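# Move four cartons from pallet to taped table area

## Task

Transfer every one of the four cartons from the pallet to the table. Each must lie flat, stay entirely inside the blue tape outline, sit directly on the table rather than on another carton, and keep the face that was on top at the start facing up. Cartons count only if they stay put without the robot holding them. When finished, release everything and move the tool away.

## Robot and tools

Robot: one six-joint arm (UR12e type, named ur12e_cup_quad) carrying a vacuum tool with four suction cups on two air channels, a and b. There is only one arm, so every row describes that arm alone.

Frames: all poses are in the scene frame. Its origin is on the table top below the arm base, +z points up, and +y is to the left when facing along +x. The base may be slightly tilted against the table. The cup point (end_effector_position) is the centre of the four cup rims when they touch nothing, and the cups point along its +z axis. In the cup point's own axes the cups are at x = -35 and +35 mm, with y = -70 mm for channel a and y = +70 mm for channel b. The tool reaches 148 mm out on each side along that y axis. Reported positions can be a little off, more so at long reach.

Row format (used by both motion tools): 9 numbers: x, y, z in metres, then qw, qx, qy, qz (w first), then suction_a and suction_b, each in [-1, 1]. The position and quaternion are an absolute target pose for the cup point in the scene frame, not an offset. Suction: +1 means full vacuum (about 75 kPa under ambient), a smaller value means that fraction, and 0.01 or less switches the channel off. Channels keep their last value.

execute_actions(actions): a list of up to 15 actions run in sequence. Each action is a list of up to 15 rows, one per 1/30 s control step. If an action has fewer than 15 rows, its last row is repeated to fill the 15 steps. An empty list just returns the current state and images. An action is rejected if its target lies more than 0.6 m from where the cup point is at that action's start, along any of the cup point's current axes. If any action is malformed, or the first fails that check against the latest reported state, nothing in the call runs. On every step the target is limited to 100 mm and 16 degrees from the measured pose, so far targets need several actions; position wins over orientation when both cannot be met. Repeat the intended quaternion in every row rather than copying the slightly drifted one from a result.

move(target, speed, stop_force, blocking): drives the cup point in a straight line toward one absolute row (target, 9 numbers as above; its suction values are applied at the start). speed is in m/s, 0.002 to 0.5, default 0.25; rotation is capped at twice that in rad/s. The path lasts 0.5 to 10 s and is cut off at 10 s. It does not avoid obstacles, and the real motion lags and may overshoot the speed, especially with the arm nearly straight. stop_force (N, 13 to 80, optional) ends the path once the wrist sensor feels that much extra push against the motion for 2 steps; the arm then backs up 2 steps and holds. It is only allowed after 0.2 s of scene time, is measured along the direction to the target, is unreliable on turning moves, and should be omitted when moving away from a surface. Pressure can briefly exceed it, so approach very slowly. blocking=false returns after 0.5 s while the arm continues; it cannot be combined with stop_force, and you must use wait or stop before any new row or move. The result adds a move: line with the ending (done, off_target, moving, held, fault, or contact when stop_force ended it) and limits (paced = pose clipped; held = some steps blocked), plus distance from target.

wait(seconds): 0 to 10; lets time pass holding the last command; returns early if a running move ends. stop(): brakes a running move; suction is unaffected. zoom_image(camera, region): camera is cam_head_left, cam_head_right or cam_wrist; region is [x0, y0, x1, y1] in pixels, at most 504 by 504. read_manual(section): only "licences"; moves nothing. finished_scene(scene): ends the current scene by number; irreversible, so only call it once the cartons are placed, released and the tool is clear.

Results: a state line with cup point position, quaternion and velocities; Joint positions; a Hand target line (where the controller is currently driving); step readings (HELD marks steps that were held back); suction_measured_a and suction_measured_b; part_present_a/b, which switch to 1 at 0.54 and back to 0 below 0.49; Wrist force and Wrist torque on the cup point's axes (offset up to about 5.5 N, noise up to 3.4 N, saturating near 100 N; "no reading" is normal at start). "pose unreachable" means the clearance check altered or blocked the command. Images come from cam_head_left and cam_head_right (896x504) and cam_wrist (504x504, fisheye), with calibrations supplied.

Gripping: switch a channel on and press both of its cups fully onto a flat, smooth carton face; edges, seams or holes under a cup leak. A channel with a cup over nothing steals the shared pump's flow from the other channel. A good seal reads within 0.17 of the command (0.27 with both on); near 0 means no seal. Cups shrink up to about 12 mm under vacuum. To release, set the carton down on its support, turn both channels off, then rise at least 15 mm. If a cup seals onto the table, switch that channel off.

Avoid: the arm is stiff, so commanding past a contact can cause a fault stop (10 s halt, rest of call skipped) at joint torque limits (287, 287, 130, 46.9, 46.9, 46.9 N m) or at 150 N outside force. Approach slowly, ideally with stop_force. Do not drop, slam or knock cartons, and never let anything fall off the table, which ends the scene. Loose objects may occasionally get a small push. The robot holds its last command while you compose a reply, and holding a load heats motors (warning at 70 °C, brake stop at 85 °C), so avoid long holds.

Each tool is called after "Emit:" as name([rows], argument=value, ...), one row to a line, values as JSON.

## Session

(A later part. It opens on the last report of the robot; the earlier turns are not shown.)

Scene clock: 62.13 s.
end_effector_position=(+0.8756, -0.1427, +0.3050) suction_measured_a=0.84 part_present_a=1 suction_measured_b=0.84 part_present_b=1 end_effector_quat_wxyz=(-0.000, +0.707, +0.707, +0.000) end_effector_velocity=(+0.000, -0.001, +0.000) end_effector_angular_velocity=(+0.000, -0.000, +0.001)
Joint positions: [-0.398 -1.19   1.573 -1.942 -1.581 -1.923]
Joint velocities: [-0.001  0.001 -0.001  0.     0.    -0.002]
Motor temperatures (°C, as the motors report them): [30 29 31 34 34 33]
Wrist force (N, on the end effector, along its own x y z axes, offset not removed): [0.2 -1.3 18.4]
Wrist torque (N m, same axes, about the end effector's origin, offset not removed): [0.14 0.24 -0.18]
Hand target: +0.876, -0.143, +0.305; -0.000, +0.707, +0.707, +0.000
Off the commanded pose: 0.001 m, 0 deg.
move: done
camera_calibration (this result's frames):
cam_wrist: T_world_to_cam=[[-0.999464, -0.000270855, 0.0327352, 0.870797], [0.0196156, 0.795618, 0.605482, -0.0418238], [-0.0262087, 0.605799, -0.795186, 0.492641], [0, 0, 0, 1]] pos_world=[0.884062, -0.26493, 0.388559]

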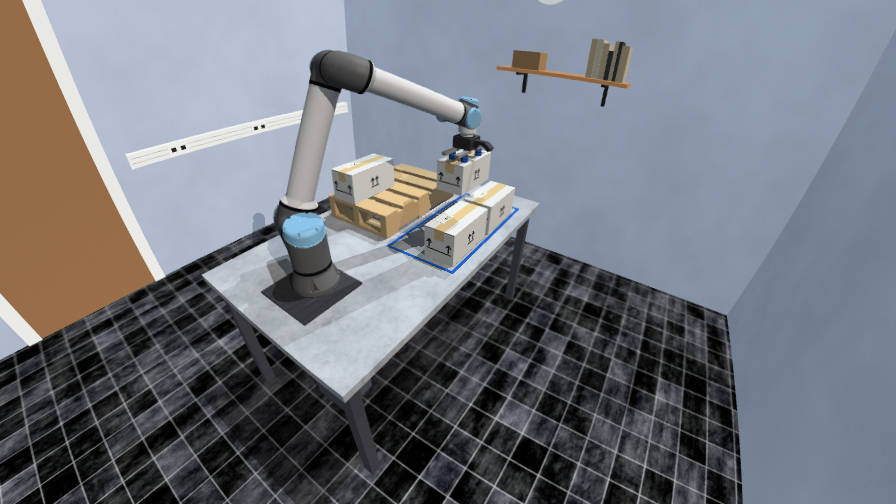

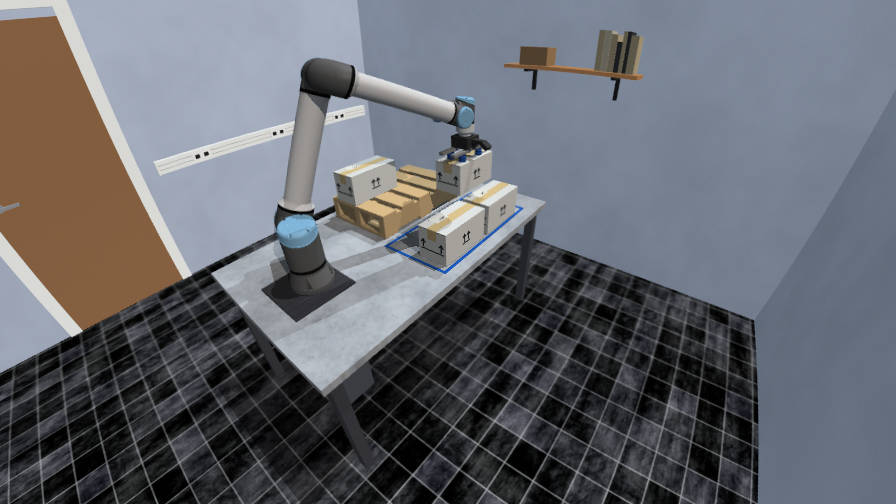

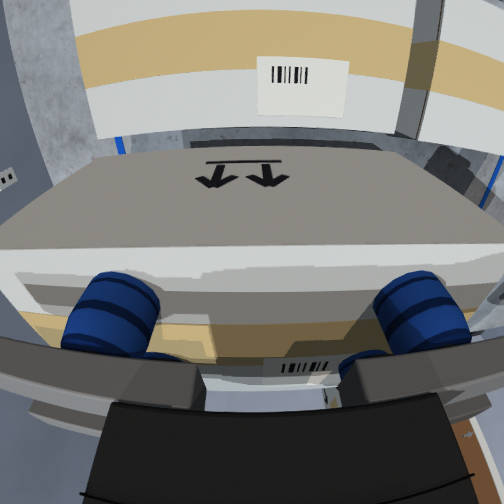

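Emit:
move(target=[0.875,-0.147,0.15,0,0.7071,0.7071,0,1,1], speed=0.12)

Emit:
move(target=[0.875,-0.147,0.11,0,0.7071,0.7071,0,1,1], speed=0.005, stop_force=13)

Emit:
execute_actions([
  [[0.875,-0.147,0.146,0,0.7071,0.7071,0,0,0]],
])

Emit:
move(target=[0.875,-0.147,0.31,0,0.7071,0.7071,0,0,0])

Emit:
move(target=[0.553,0.266,0.30,0,0.7071,0.7071,0,0,0])

Emit:
move(target=[0.553,0.266,0.273,0,0.7071,0.7071,0,1,1], speed=0.015)

Emit:
wait(seconds=0.5)

Emit:
move(target=[0.553,0.266,0.305,0,0.7071,0.7071,0,1,1], speed=0.1)

Emit:
move(target=[0.56,-0.145,0.305,0,0.7071,0.7071,0,1,1])

Scene clock: 73.20 s.
end_effector_position=(+0.8749, -0.1469, +0.1502) suction_measured_a=0.84 part_present_a=1 suction_measured_b=0.84 part_present_b=1 end_effector_quat_wxyz=(+0.000, +0.707, +0.707, +0.000) end_effector_velocity=(-0.000, -0.000, -0.003) end_effector_angular_velocity=(+0.000, +0.001, -0.000)
Joint positions: [-0.405 -1.07   1.701 -2.19  -1.582 -1.93 ]
Joint velocities: [-0.001  0.003  0.001 -0.003 -0.    -0.   ]
Motor temperatures (°C, as the motors report them): [30 29 31 34 34 33]
Wrist force (N, on the end effector, along its own x y z axes, offset not removed): [0.3 -3.5 21.4]
Wrist torque (N m, same axes, about the end effector's origin, offset not removed): [-0.17 0.13 -0.12]
Hand target: +0.875, -0.147, +0.150; -0.000, +0.707, +0.707, +0.000
Off the commanded pose: 0.000 m, 0 deg.
move: done
camera_calibration (this result's frames):
cam_wrist: T_world_to_cam=[[-0.999471, -0.000207399, 0.0325073, 0.87516], [0.0195015, 0.796234, 0.604674, 0.0556309], [-0.0260089, 0.604988, -0.795809, 0.371894], [0, 0, 0, 1]] pos_world=[0.883285, -0.269105, 0.233869]

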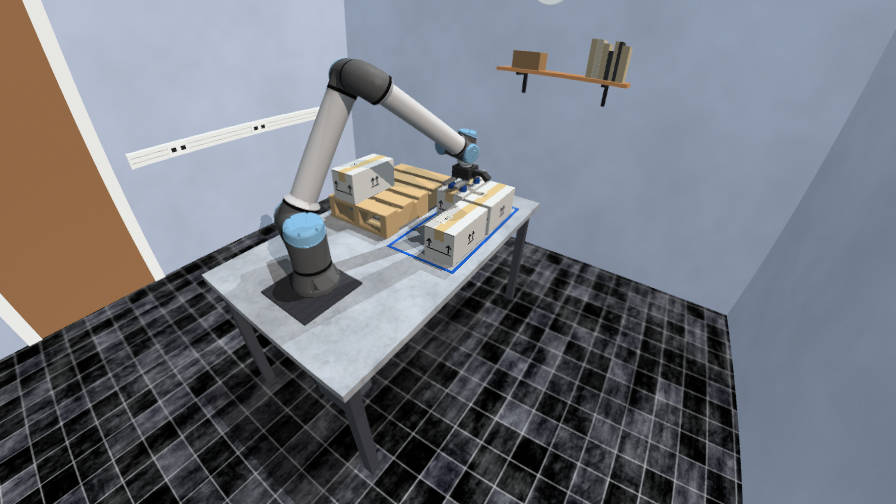

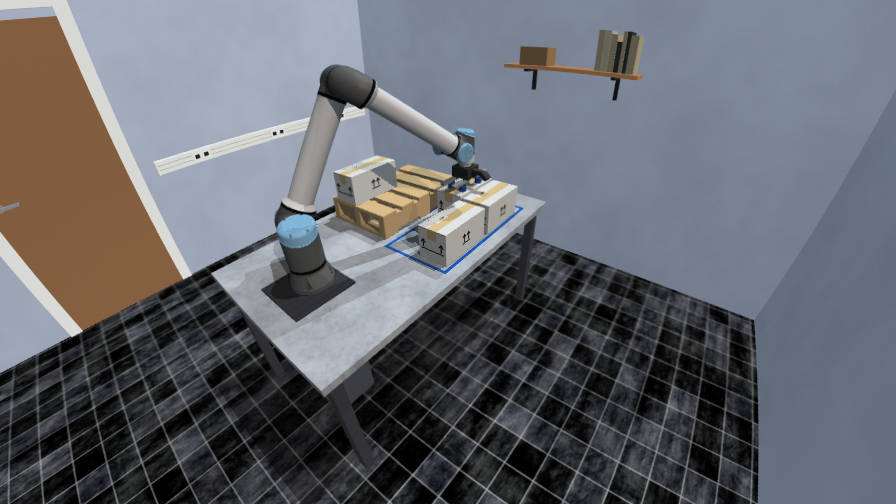

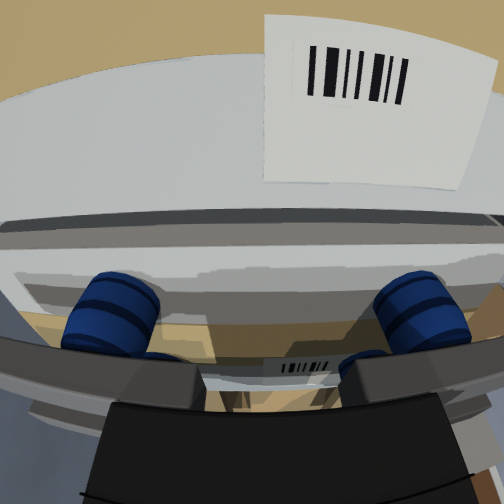

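Scene clock: 75.10 s.
end_effector_position=(+0.8749, -0.1470, +0.1425) suction_measured_a=0.84 part_present_a=1 suction_measured_b=0.84 part_present_b=1 end_effector_quat_wxyz=(+0.000, +0.707, +0.707, +0.000) end_effector_velocity=(-0.000, -0.000, -0.000) end_effector_angular_velocity=(+0.001, +0.002, -0.001)
Joint positions: [-0.405 -1.063  1.706 -2.202 -1.582 -1.93 ]
Joint velocities: [-0.001  0.    -0.     0.002 -0.     0.   ]
Motor temperatures (°C, as the motors report them): [30 29 31 34 34 33]
Wrist force (N, on the end effector, along its own x y z axes, offset not removed): [6.9 -12.0 -7.8]
Wrist torque (N m, same axes, about the end effector's origin, offset not removed): [0.06 -0.29 0.03]
Hand target: +0.875, -0.147, +0.143; +0.000, +0.707, +0.707, +0.000
Off the commanded pose: 0.032 m, 0 deg.
move: contact
camera_calibration (this result's frames):
cam_wrist: T_world_to_cam=[[-0.999477, -0.000206955, 0.0323317, 0.875481], [0.0193936, 0.796281, 0.604615, 0.060422], [-0.0258703, 0.604926, -0.795861, 0.365632], [0, 0, 0, 1]] pos_world=[0.88331, -0.269112, 0.226154]

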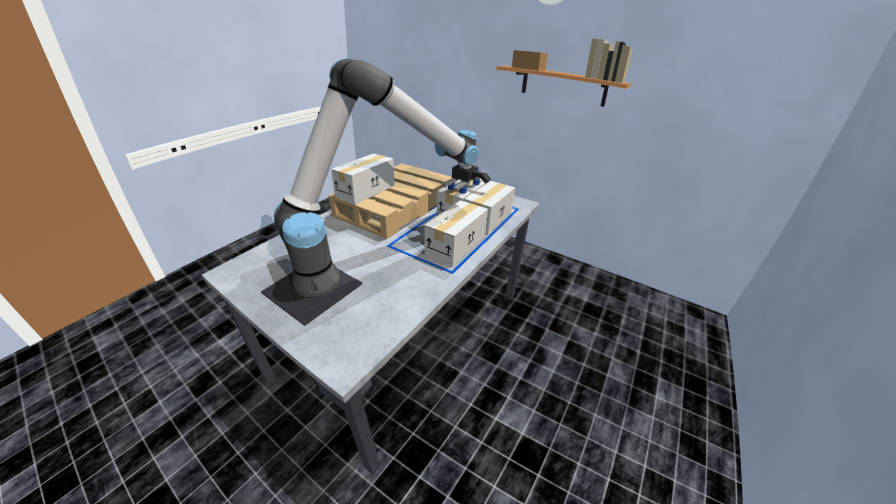

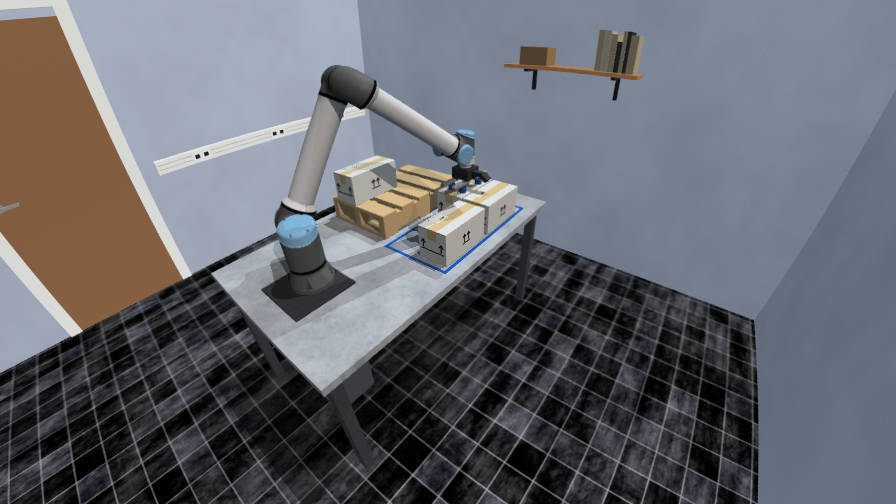

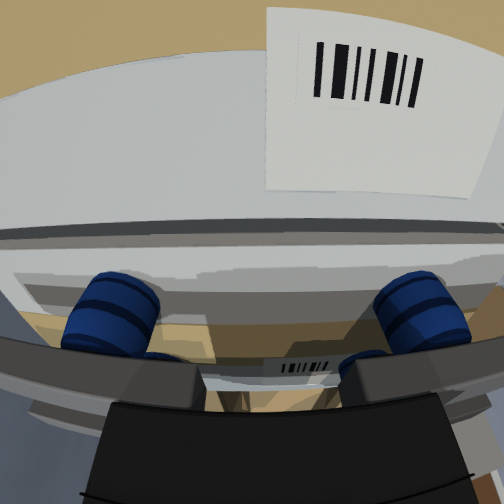

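Scene clock: 75.60 s.
end_effector_position=(+0.8750, -0.1470, +0.1460) suction_measured_a=0.00 part_present_a=0 suction_measured_b=0.00 part_present_b=0 end_effector_quat_wxyz=(+0.000, +0.707, +0.707, +0.000) end_effector_velocity=(-0.000, -0.001, +0.000) end_effector_angular_velocity=(+0.000, +0.000, -0.001)
Joint positions: [-0.405 -1.066  1.704 -2.197 -1.582 -1.93 ]
Joint velocities: [-0.001 -0.    -0.     0.001  0.    -0.   ]
Motor temperatures (°C, as the motors report them): [30 29 31 34 34 33]
Wrist force (N, on the end effector, along its own x y z axes, offset not removed): [4.2 -4.2 -40.1]
Wrist torque (N m, same axes, about the end effector's origin, offset not removed): [-0.74 -0.04 -0.17]
Hand target: +0.875, -0.147, +0.146; +0.000, +0.707, +0.707, +0.000
Off the commanded pose: 0.000 m, 0 deg.
Step readings (end_effector_position):
0: (+0.8749, -0.1470, +0.1425)
1: (+0.8749, -0.1470, +0.1426)
2: (+0.8749, -0.1470, +0.1432)
4: (+0.8753, -0.1471, +0.1451)
8: (+0.8751, -0.1471, +0.1460)
15: end_effector_position above
camera_calibration (this result's frames):
cam_wrist: T_world_to_cam=[[-0.999473, -0.000209656, 0.0324461, 0.875471], [0.0194618, 0.796255, 0.604648, 0.0582815], [-0.0259622, 0.604961, -0.795832, 0.368588], [0, 0, 0, 1]] pos_world=[0.883446, -0.269205, 0.229689]

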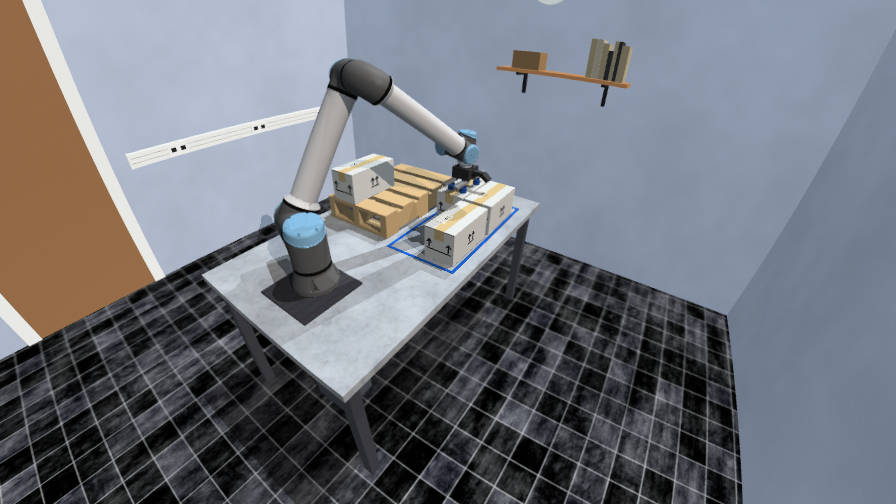

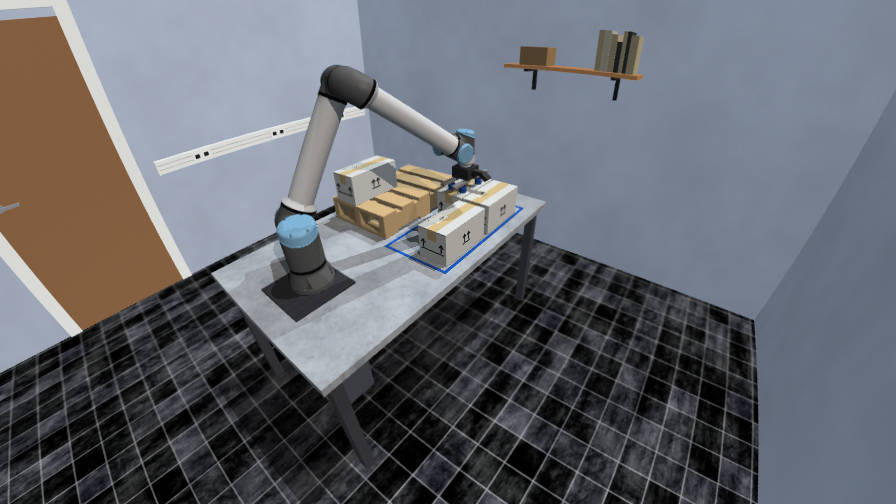

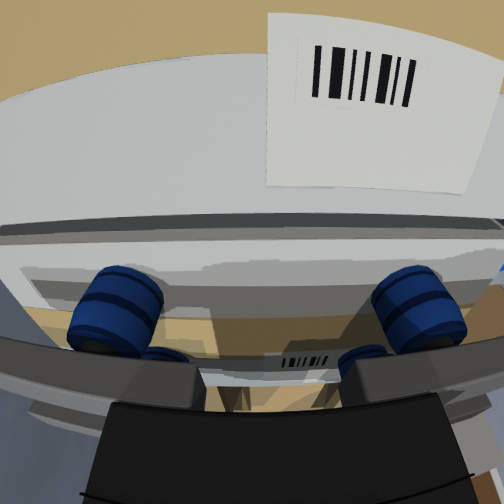

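Scene clock: 76.80 s.
end_effector_position=(+0.8752, -0.1471, +0.3098) suction_measured_a=0.00 part_present_a=0 suction_measured_b=0.00 part_present_b=0 end_effector_quat_wxyz=(-0.000, +0.707, +0.707, +0.000) end_effector_velocity=(-0.000, -0.002, -0.000) end_effector_angular_velocity=(+0.001, +0.002, -0.002)
Joint positions: [-0.403 -1.192  1.568 -1.934 -1.582 -1.928]
Joint velocities: [-0.002  0.001 -0.002  0.003  0.    -0.   ]
Motor temperatures (°C, as the motors report them): [30 29 31 34 34 33]
Wrist force (N, on the end effector, along its own x y z axes, offset not removed): [0.5 -1.6 0.4]
Wrist torque (N m, same axes, about the end effector's origin, offset not removed): [-0.62 0.25 -0.14]
Hand target: +0.875, -0.147, +0.310; +0.000, +0.707, +0.707, -0.000
Off the commanded pose: 0.000 m, 0 deg.
move: done
camera_calibration (this result's frames):
cam_wrist: T_world_to_cam=[[-0.99947, -0.000204367, 0.0325414, 0.870265], [0.0195251, 0.796221, 0.60469, -0.0408409], [-0.0260337, 0.605005, -0.795796, 0.499029], [0, 0, 0, 1]] pos_world=[0.883593, -0.269219, 0.393501]

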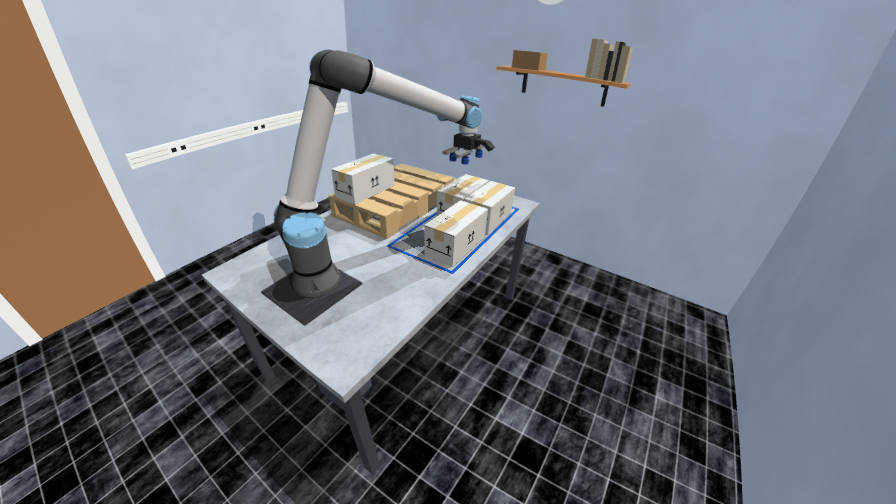

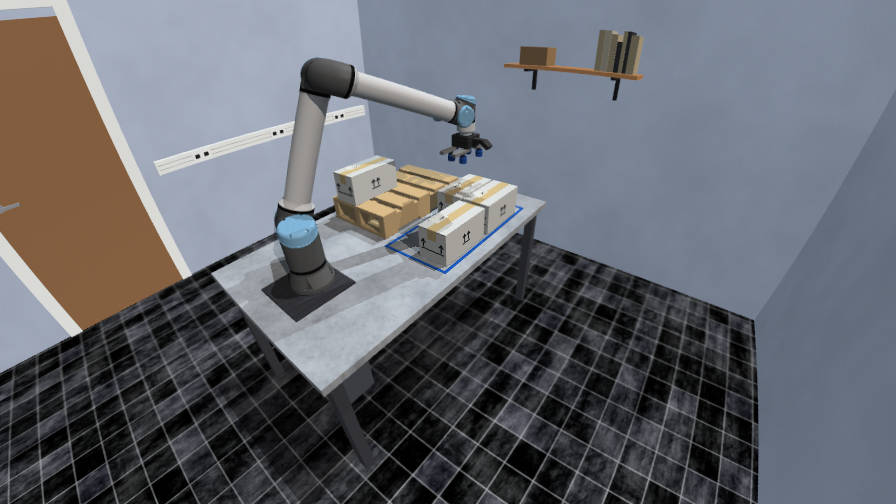

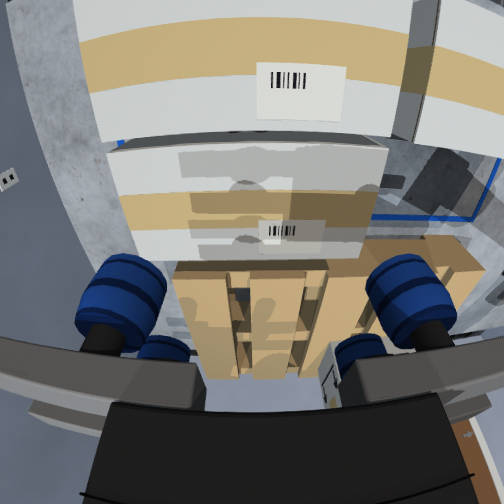

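Scene clock: 79.43 s.
end_effector_position=(+0.5524, +0.2652, +0.3002) suction_measured_a=0.00 part_present_a=0 suction_measured_b=0.00 part_present_b=0 end_effector_quat_wxyz=(+0.000, +0.707, +0.707, -0.000) end_effector_velocity=(-0.001, +0.001, +0.000) end_effector_angular_velocity=(-0.000, -0.001, -0.001)
Joint positions: [ 0.117 -1.624  2.094 -2.025 -1.576 -1.408]
Joint velocities: [ 0.002 -0.002  0.001  0.    -0.     0.003]
Motor temperatures (°C, as the motors report them): [30 29 31 34 34 33]
Wrist force (N, on the end effector, along its own x y z axes, offset not removed): [2.2 -3.2 -0.6]
Wrist torque (N m, same axes, about the end effector's origin, offset not removed): [-0.81 0.01 -0.09]
Hand target: +0.552, +0.265, +0.300; +0.000, +0.707, +0.707, -0.000
Off the commanded pose: 0.001 m, 0 deg.
move: done
camera_calibration (this result's frames):
cam_wrist: T_world_to_cam=[[-0.999479, -0.000172898, 0.0322686, 0.548202], [0.0193551, 0.796923, 0.60377, -0.356801], [-0.02582, 0.60408, -0.796505, 0.233924], [0, 0, 0, 1]] pos_world=[0.560862, 0.143129, 0.384058]

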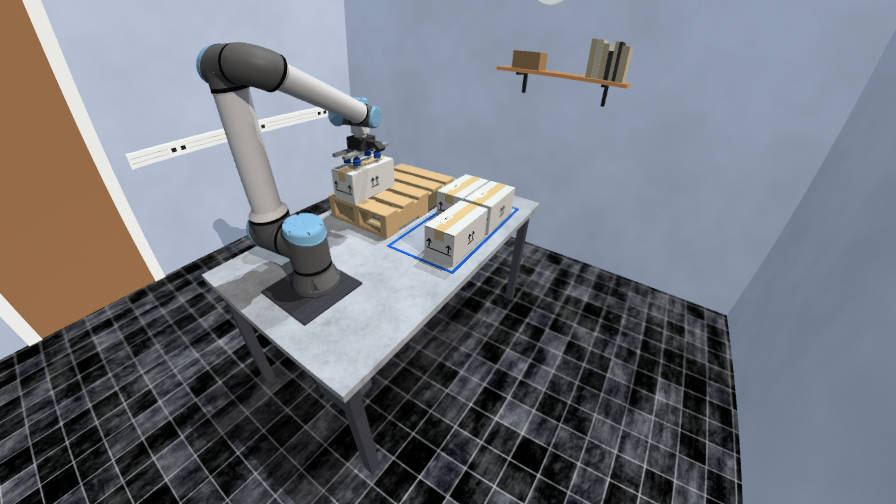

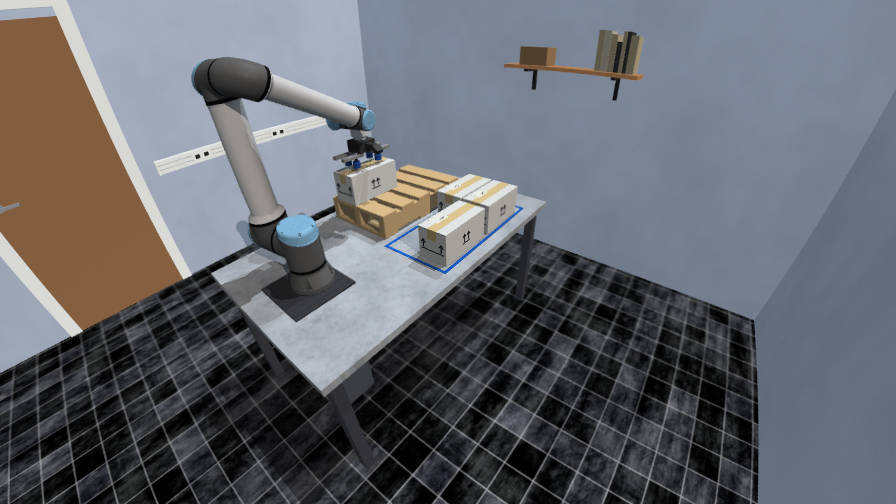

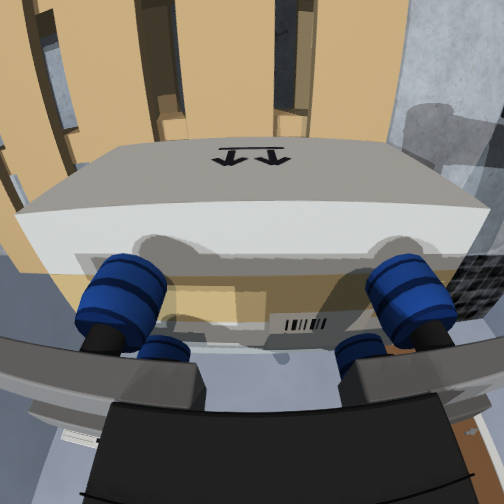

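Scene clock: 81.47 s.
end_effector_position=(+0.5530, +0.2660, +0.2732) suction_measured_a=0.60 part_present_a=1 suction_measured_b=0.60 part_present_b=1 end_effector_quat_wxyz=(-0.000, +0.707, +0.707, -0.000) end_effector_velocity=(-0.000, +0.000, -0.002) end_effector_angular_velocity=(+0.000, -0.000, +0.001)
Joint positions: [ 0.118 -1.599  2.124 -2.08  -1.574 -1.407]
Joint velocities: [ 0.001  0.002  0.002 -0.004 -0.     0.   ]
Motor temperatures (°C, as the motors report them): [30 29 31 34 34 33]
Wrist force (N, on the end effector, along its own x y z axes, offset not removed): [-0.5 -1.7 20.8]
Wrist torque (N m, same axes, about the end effector's origin, offset not removed): [-0.94 0.27 -0.19]
Hand target: +0.553, +0.266, +0.273; +0.000, +0.707, +0.707, -0.000
Off the commanded pose: 0.000 m, 0 deg.
move: done
camera_calibration (this result's frames):
cam_wrist: T_world_to_cam=[[-0.999469, -0.00021851, 0.0325806, 0.549498], [0.0195376, 0.796221, 0.60469, -0.341267], [-0.0260735, 0.605006, -0.795794, 0.211575], [0, 0, 0, 1]] pos_world=[0.56139, 0.14384, 0.356829]

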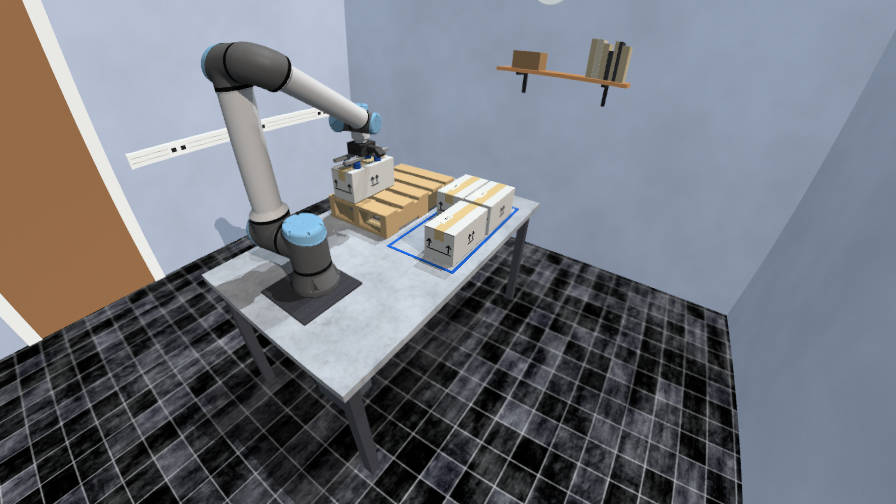

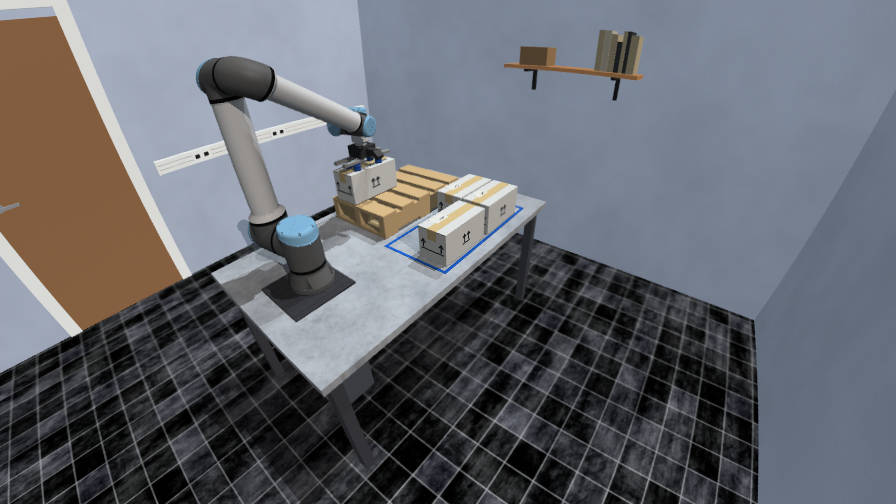

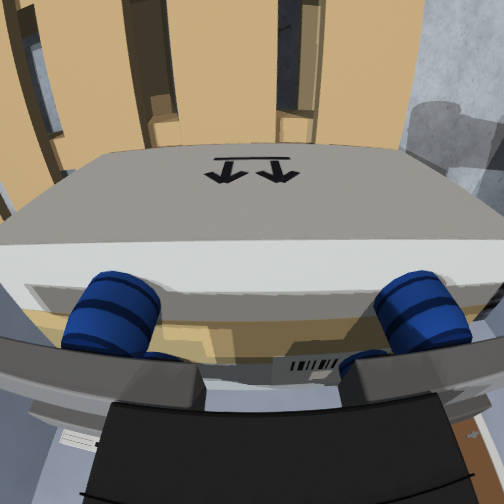

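Scene clock: 81.97 s.
end_effector_position=(+0.5530, +0.2660, +0.2730) suction_measured_a=0.81 part_present_a=1 suction_measured_b=0.81 part_present_b=1 end_effector_quat_wxyz=(-0.000, +0.707, +0.707, +0.000) end_effector_velocity=(+0.000, +0.000, -0.001) end_effector_angular_velocity=(-0.000, +0.001, +0.000)
Joint positions: [ 0.118 -1.599  2.124 -2.08  -1.574 -1.407]
Joint velocities: [ 0.     0.001  0.    -0.     0.     0.   ]
Motor temperatures (°C, as the motors report them): [30 29 31 34 34 33]
Wrist force (N, on the end effector, along its own x y z axes, offset not removed): [0.4 -3.5 22.2]
Wrist torque (N m, same axes, about the end effector's origin, offset not removed): [-1.15 0.13 -0.17]
Hand target: +0.553, +0.266, +0.273; +0.000, +0.707, +0.707, -0.000
Off the commanded pose: 0.000 m, 0 deg.
wait: 0.50 s; at rest by 0.17 s
camera_calibration (this result's frames):
cam_wrist: T_world_to_cam=[[-0.99947, -0.000222223, 0.032542, 0.549528], [0.0195114, 0.796217, 0.604696, -0.341161], [-0.0260449, 0.605011, -0.795791, 0.211427], [0, 0, 0, 1]] pos_world=[0.561401, 0.143844, 0.356668]

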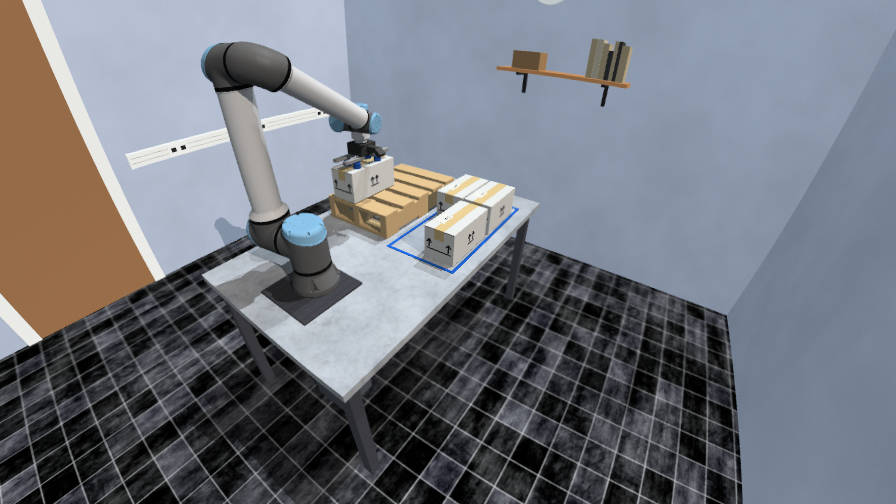

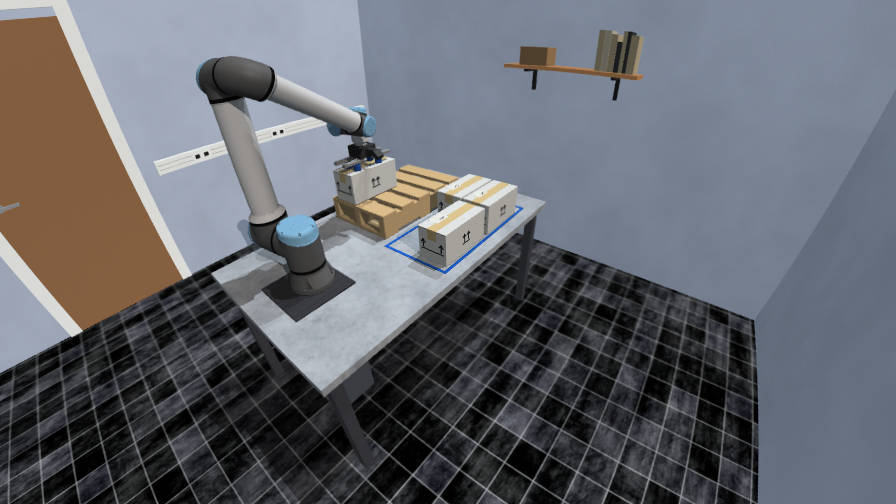

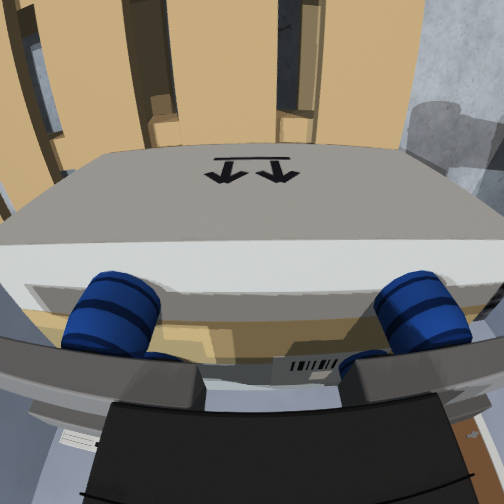

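Scene clock: 82.80 s.
end_effector_position=(+0.5530, +0.2660, +0.3048) suction_measured_a=0.84 part_present_a=1 suction_measured_b=0.84 part_present_b=1 end_effector_quat_wxyz=(-0.000, +0.707, +0.707, +0.000) end_effector_velocity=(+0.000, +0.001, +0.002) end_effector_angular_velocity=(-0.000, +0.000, +0.001)
Joint positions: [ 0.118 -1.626  2.087 -2.016 -1.574 -1.407]
Joint velocities: [ 0.001 -0.001 -0.003  0.003 -0.    -0.   ]
Motor temperatures (°C, as the motors report them): [30 29 31 34 34 33]
Wrist force (N, on the end effector, along its own x y z axes, offset not removed): [0.0 -2.0 21.0]
Wrist torque (N m, same axes, about the end effector's origin, offset not removed): [-0.96 0.25 -0.10]
Hand target: +0.553, +0.266, +0.305; +0.000, +0.707, +0.707, +0.000
Off the commanded pose: 0.000 m, 0 deg.
move: done
camera_calibration (this result's frames):
cam_wrist: T_world_to_cam=[[-0.99947, -0.000205318, 0.0325496, 0.548549], [0.019529, 0.796229, 0.60468, -0.360425], [-0.0260411, 0.604995, -0.795803, 0.236776], [0, 0, 0, 1]] pos_world=[0.561463, 0.143845, 0.388514]

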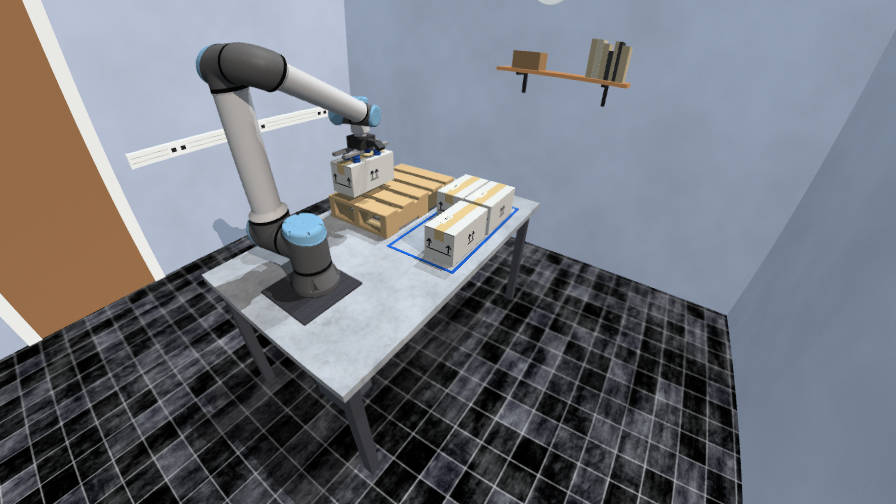

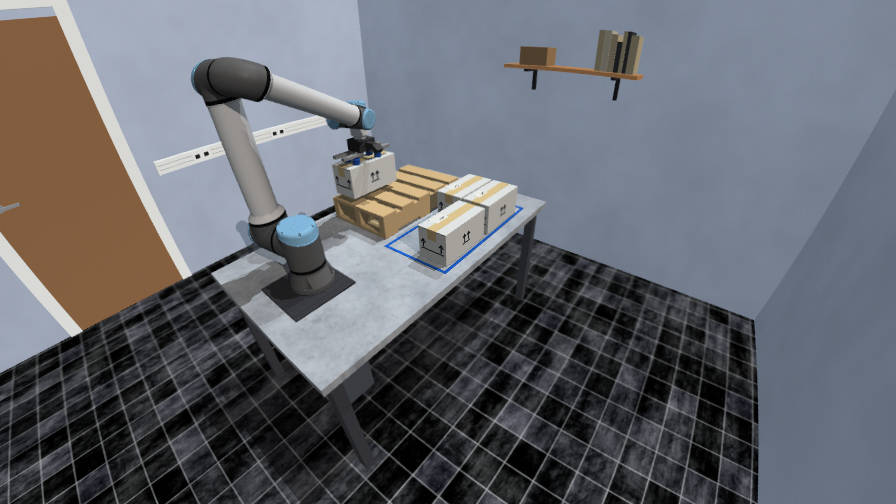

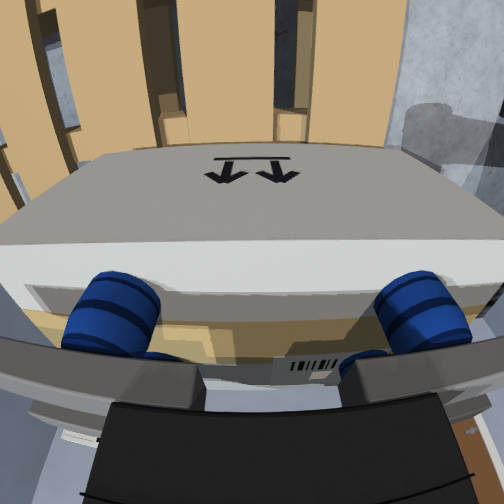

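Scene clock: 85.00 s.
end_effector_position=(+0.5606, -0.1446, +0.3050) suction_measured_a=0.84 part_present_a=1 suction_measured_b=0.84 part_present_b=1 end_effector_quat_wxyz=(-0.001, +0.707, +0.707, +0.000) end_effector_velocity=(+0.000, -0.002, +0.001) end_effector_angular_velocity=(-0.000, -0.001, -0.000)
Joint positions: [-0.592 -1.693  2.143 -2.01  -1.583 -2.116]
Joint velocities: [-0.003  0.    -0.001 -0.     0.    -0.003]
Motor temperatures (°C, as the motors report them): [30 29 31 34 34 33]
Wrist force (N, on the end effector, along its own x y z axes, offset not removed): [-0.9 -2.8 21.1]
Wrist torque (N m, same axes, about the end effector's origin, offset not removed): [-1.22 0.40 -0.17]
Hand target: +0.561, -0.145, +0.305; -0.001, +0.707, +0.707, +0.001
Off the commanded pose: 0.001 m, 0 deg.
move: done
camera_calibration (this result's frames):
cam_wrist: T_world_to_cam=[[-0.999464, -0.000263433, 0.0327275, 0.555953], [0.0196315, 0.795277, 0.605928, -0.0343009], [-0.0261871, 0.606246, -0.794846, 0.485541], [0, 0, 0, 1]] pos_world=[0.569044, -0.266932, 0.388519]

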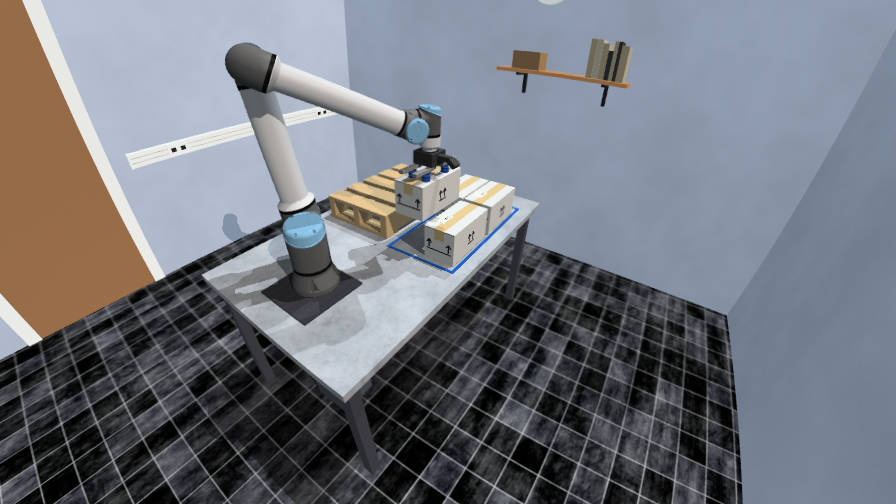

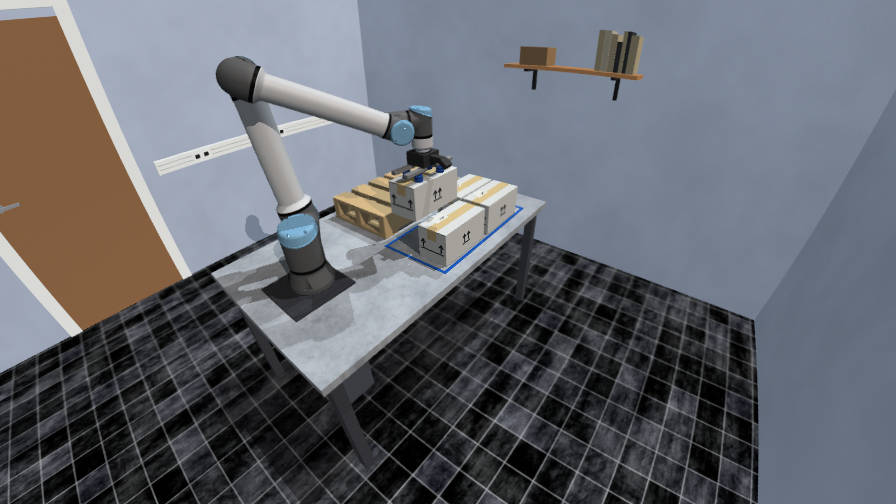

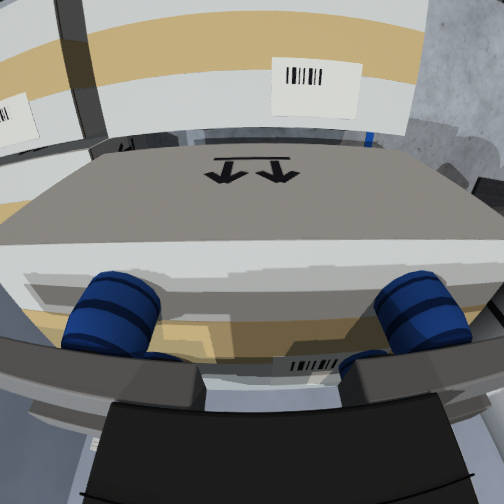

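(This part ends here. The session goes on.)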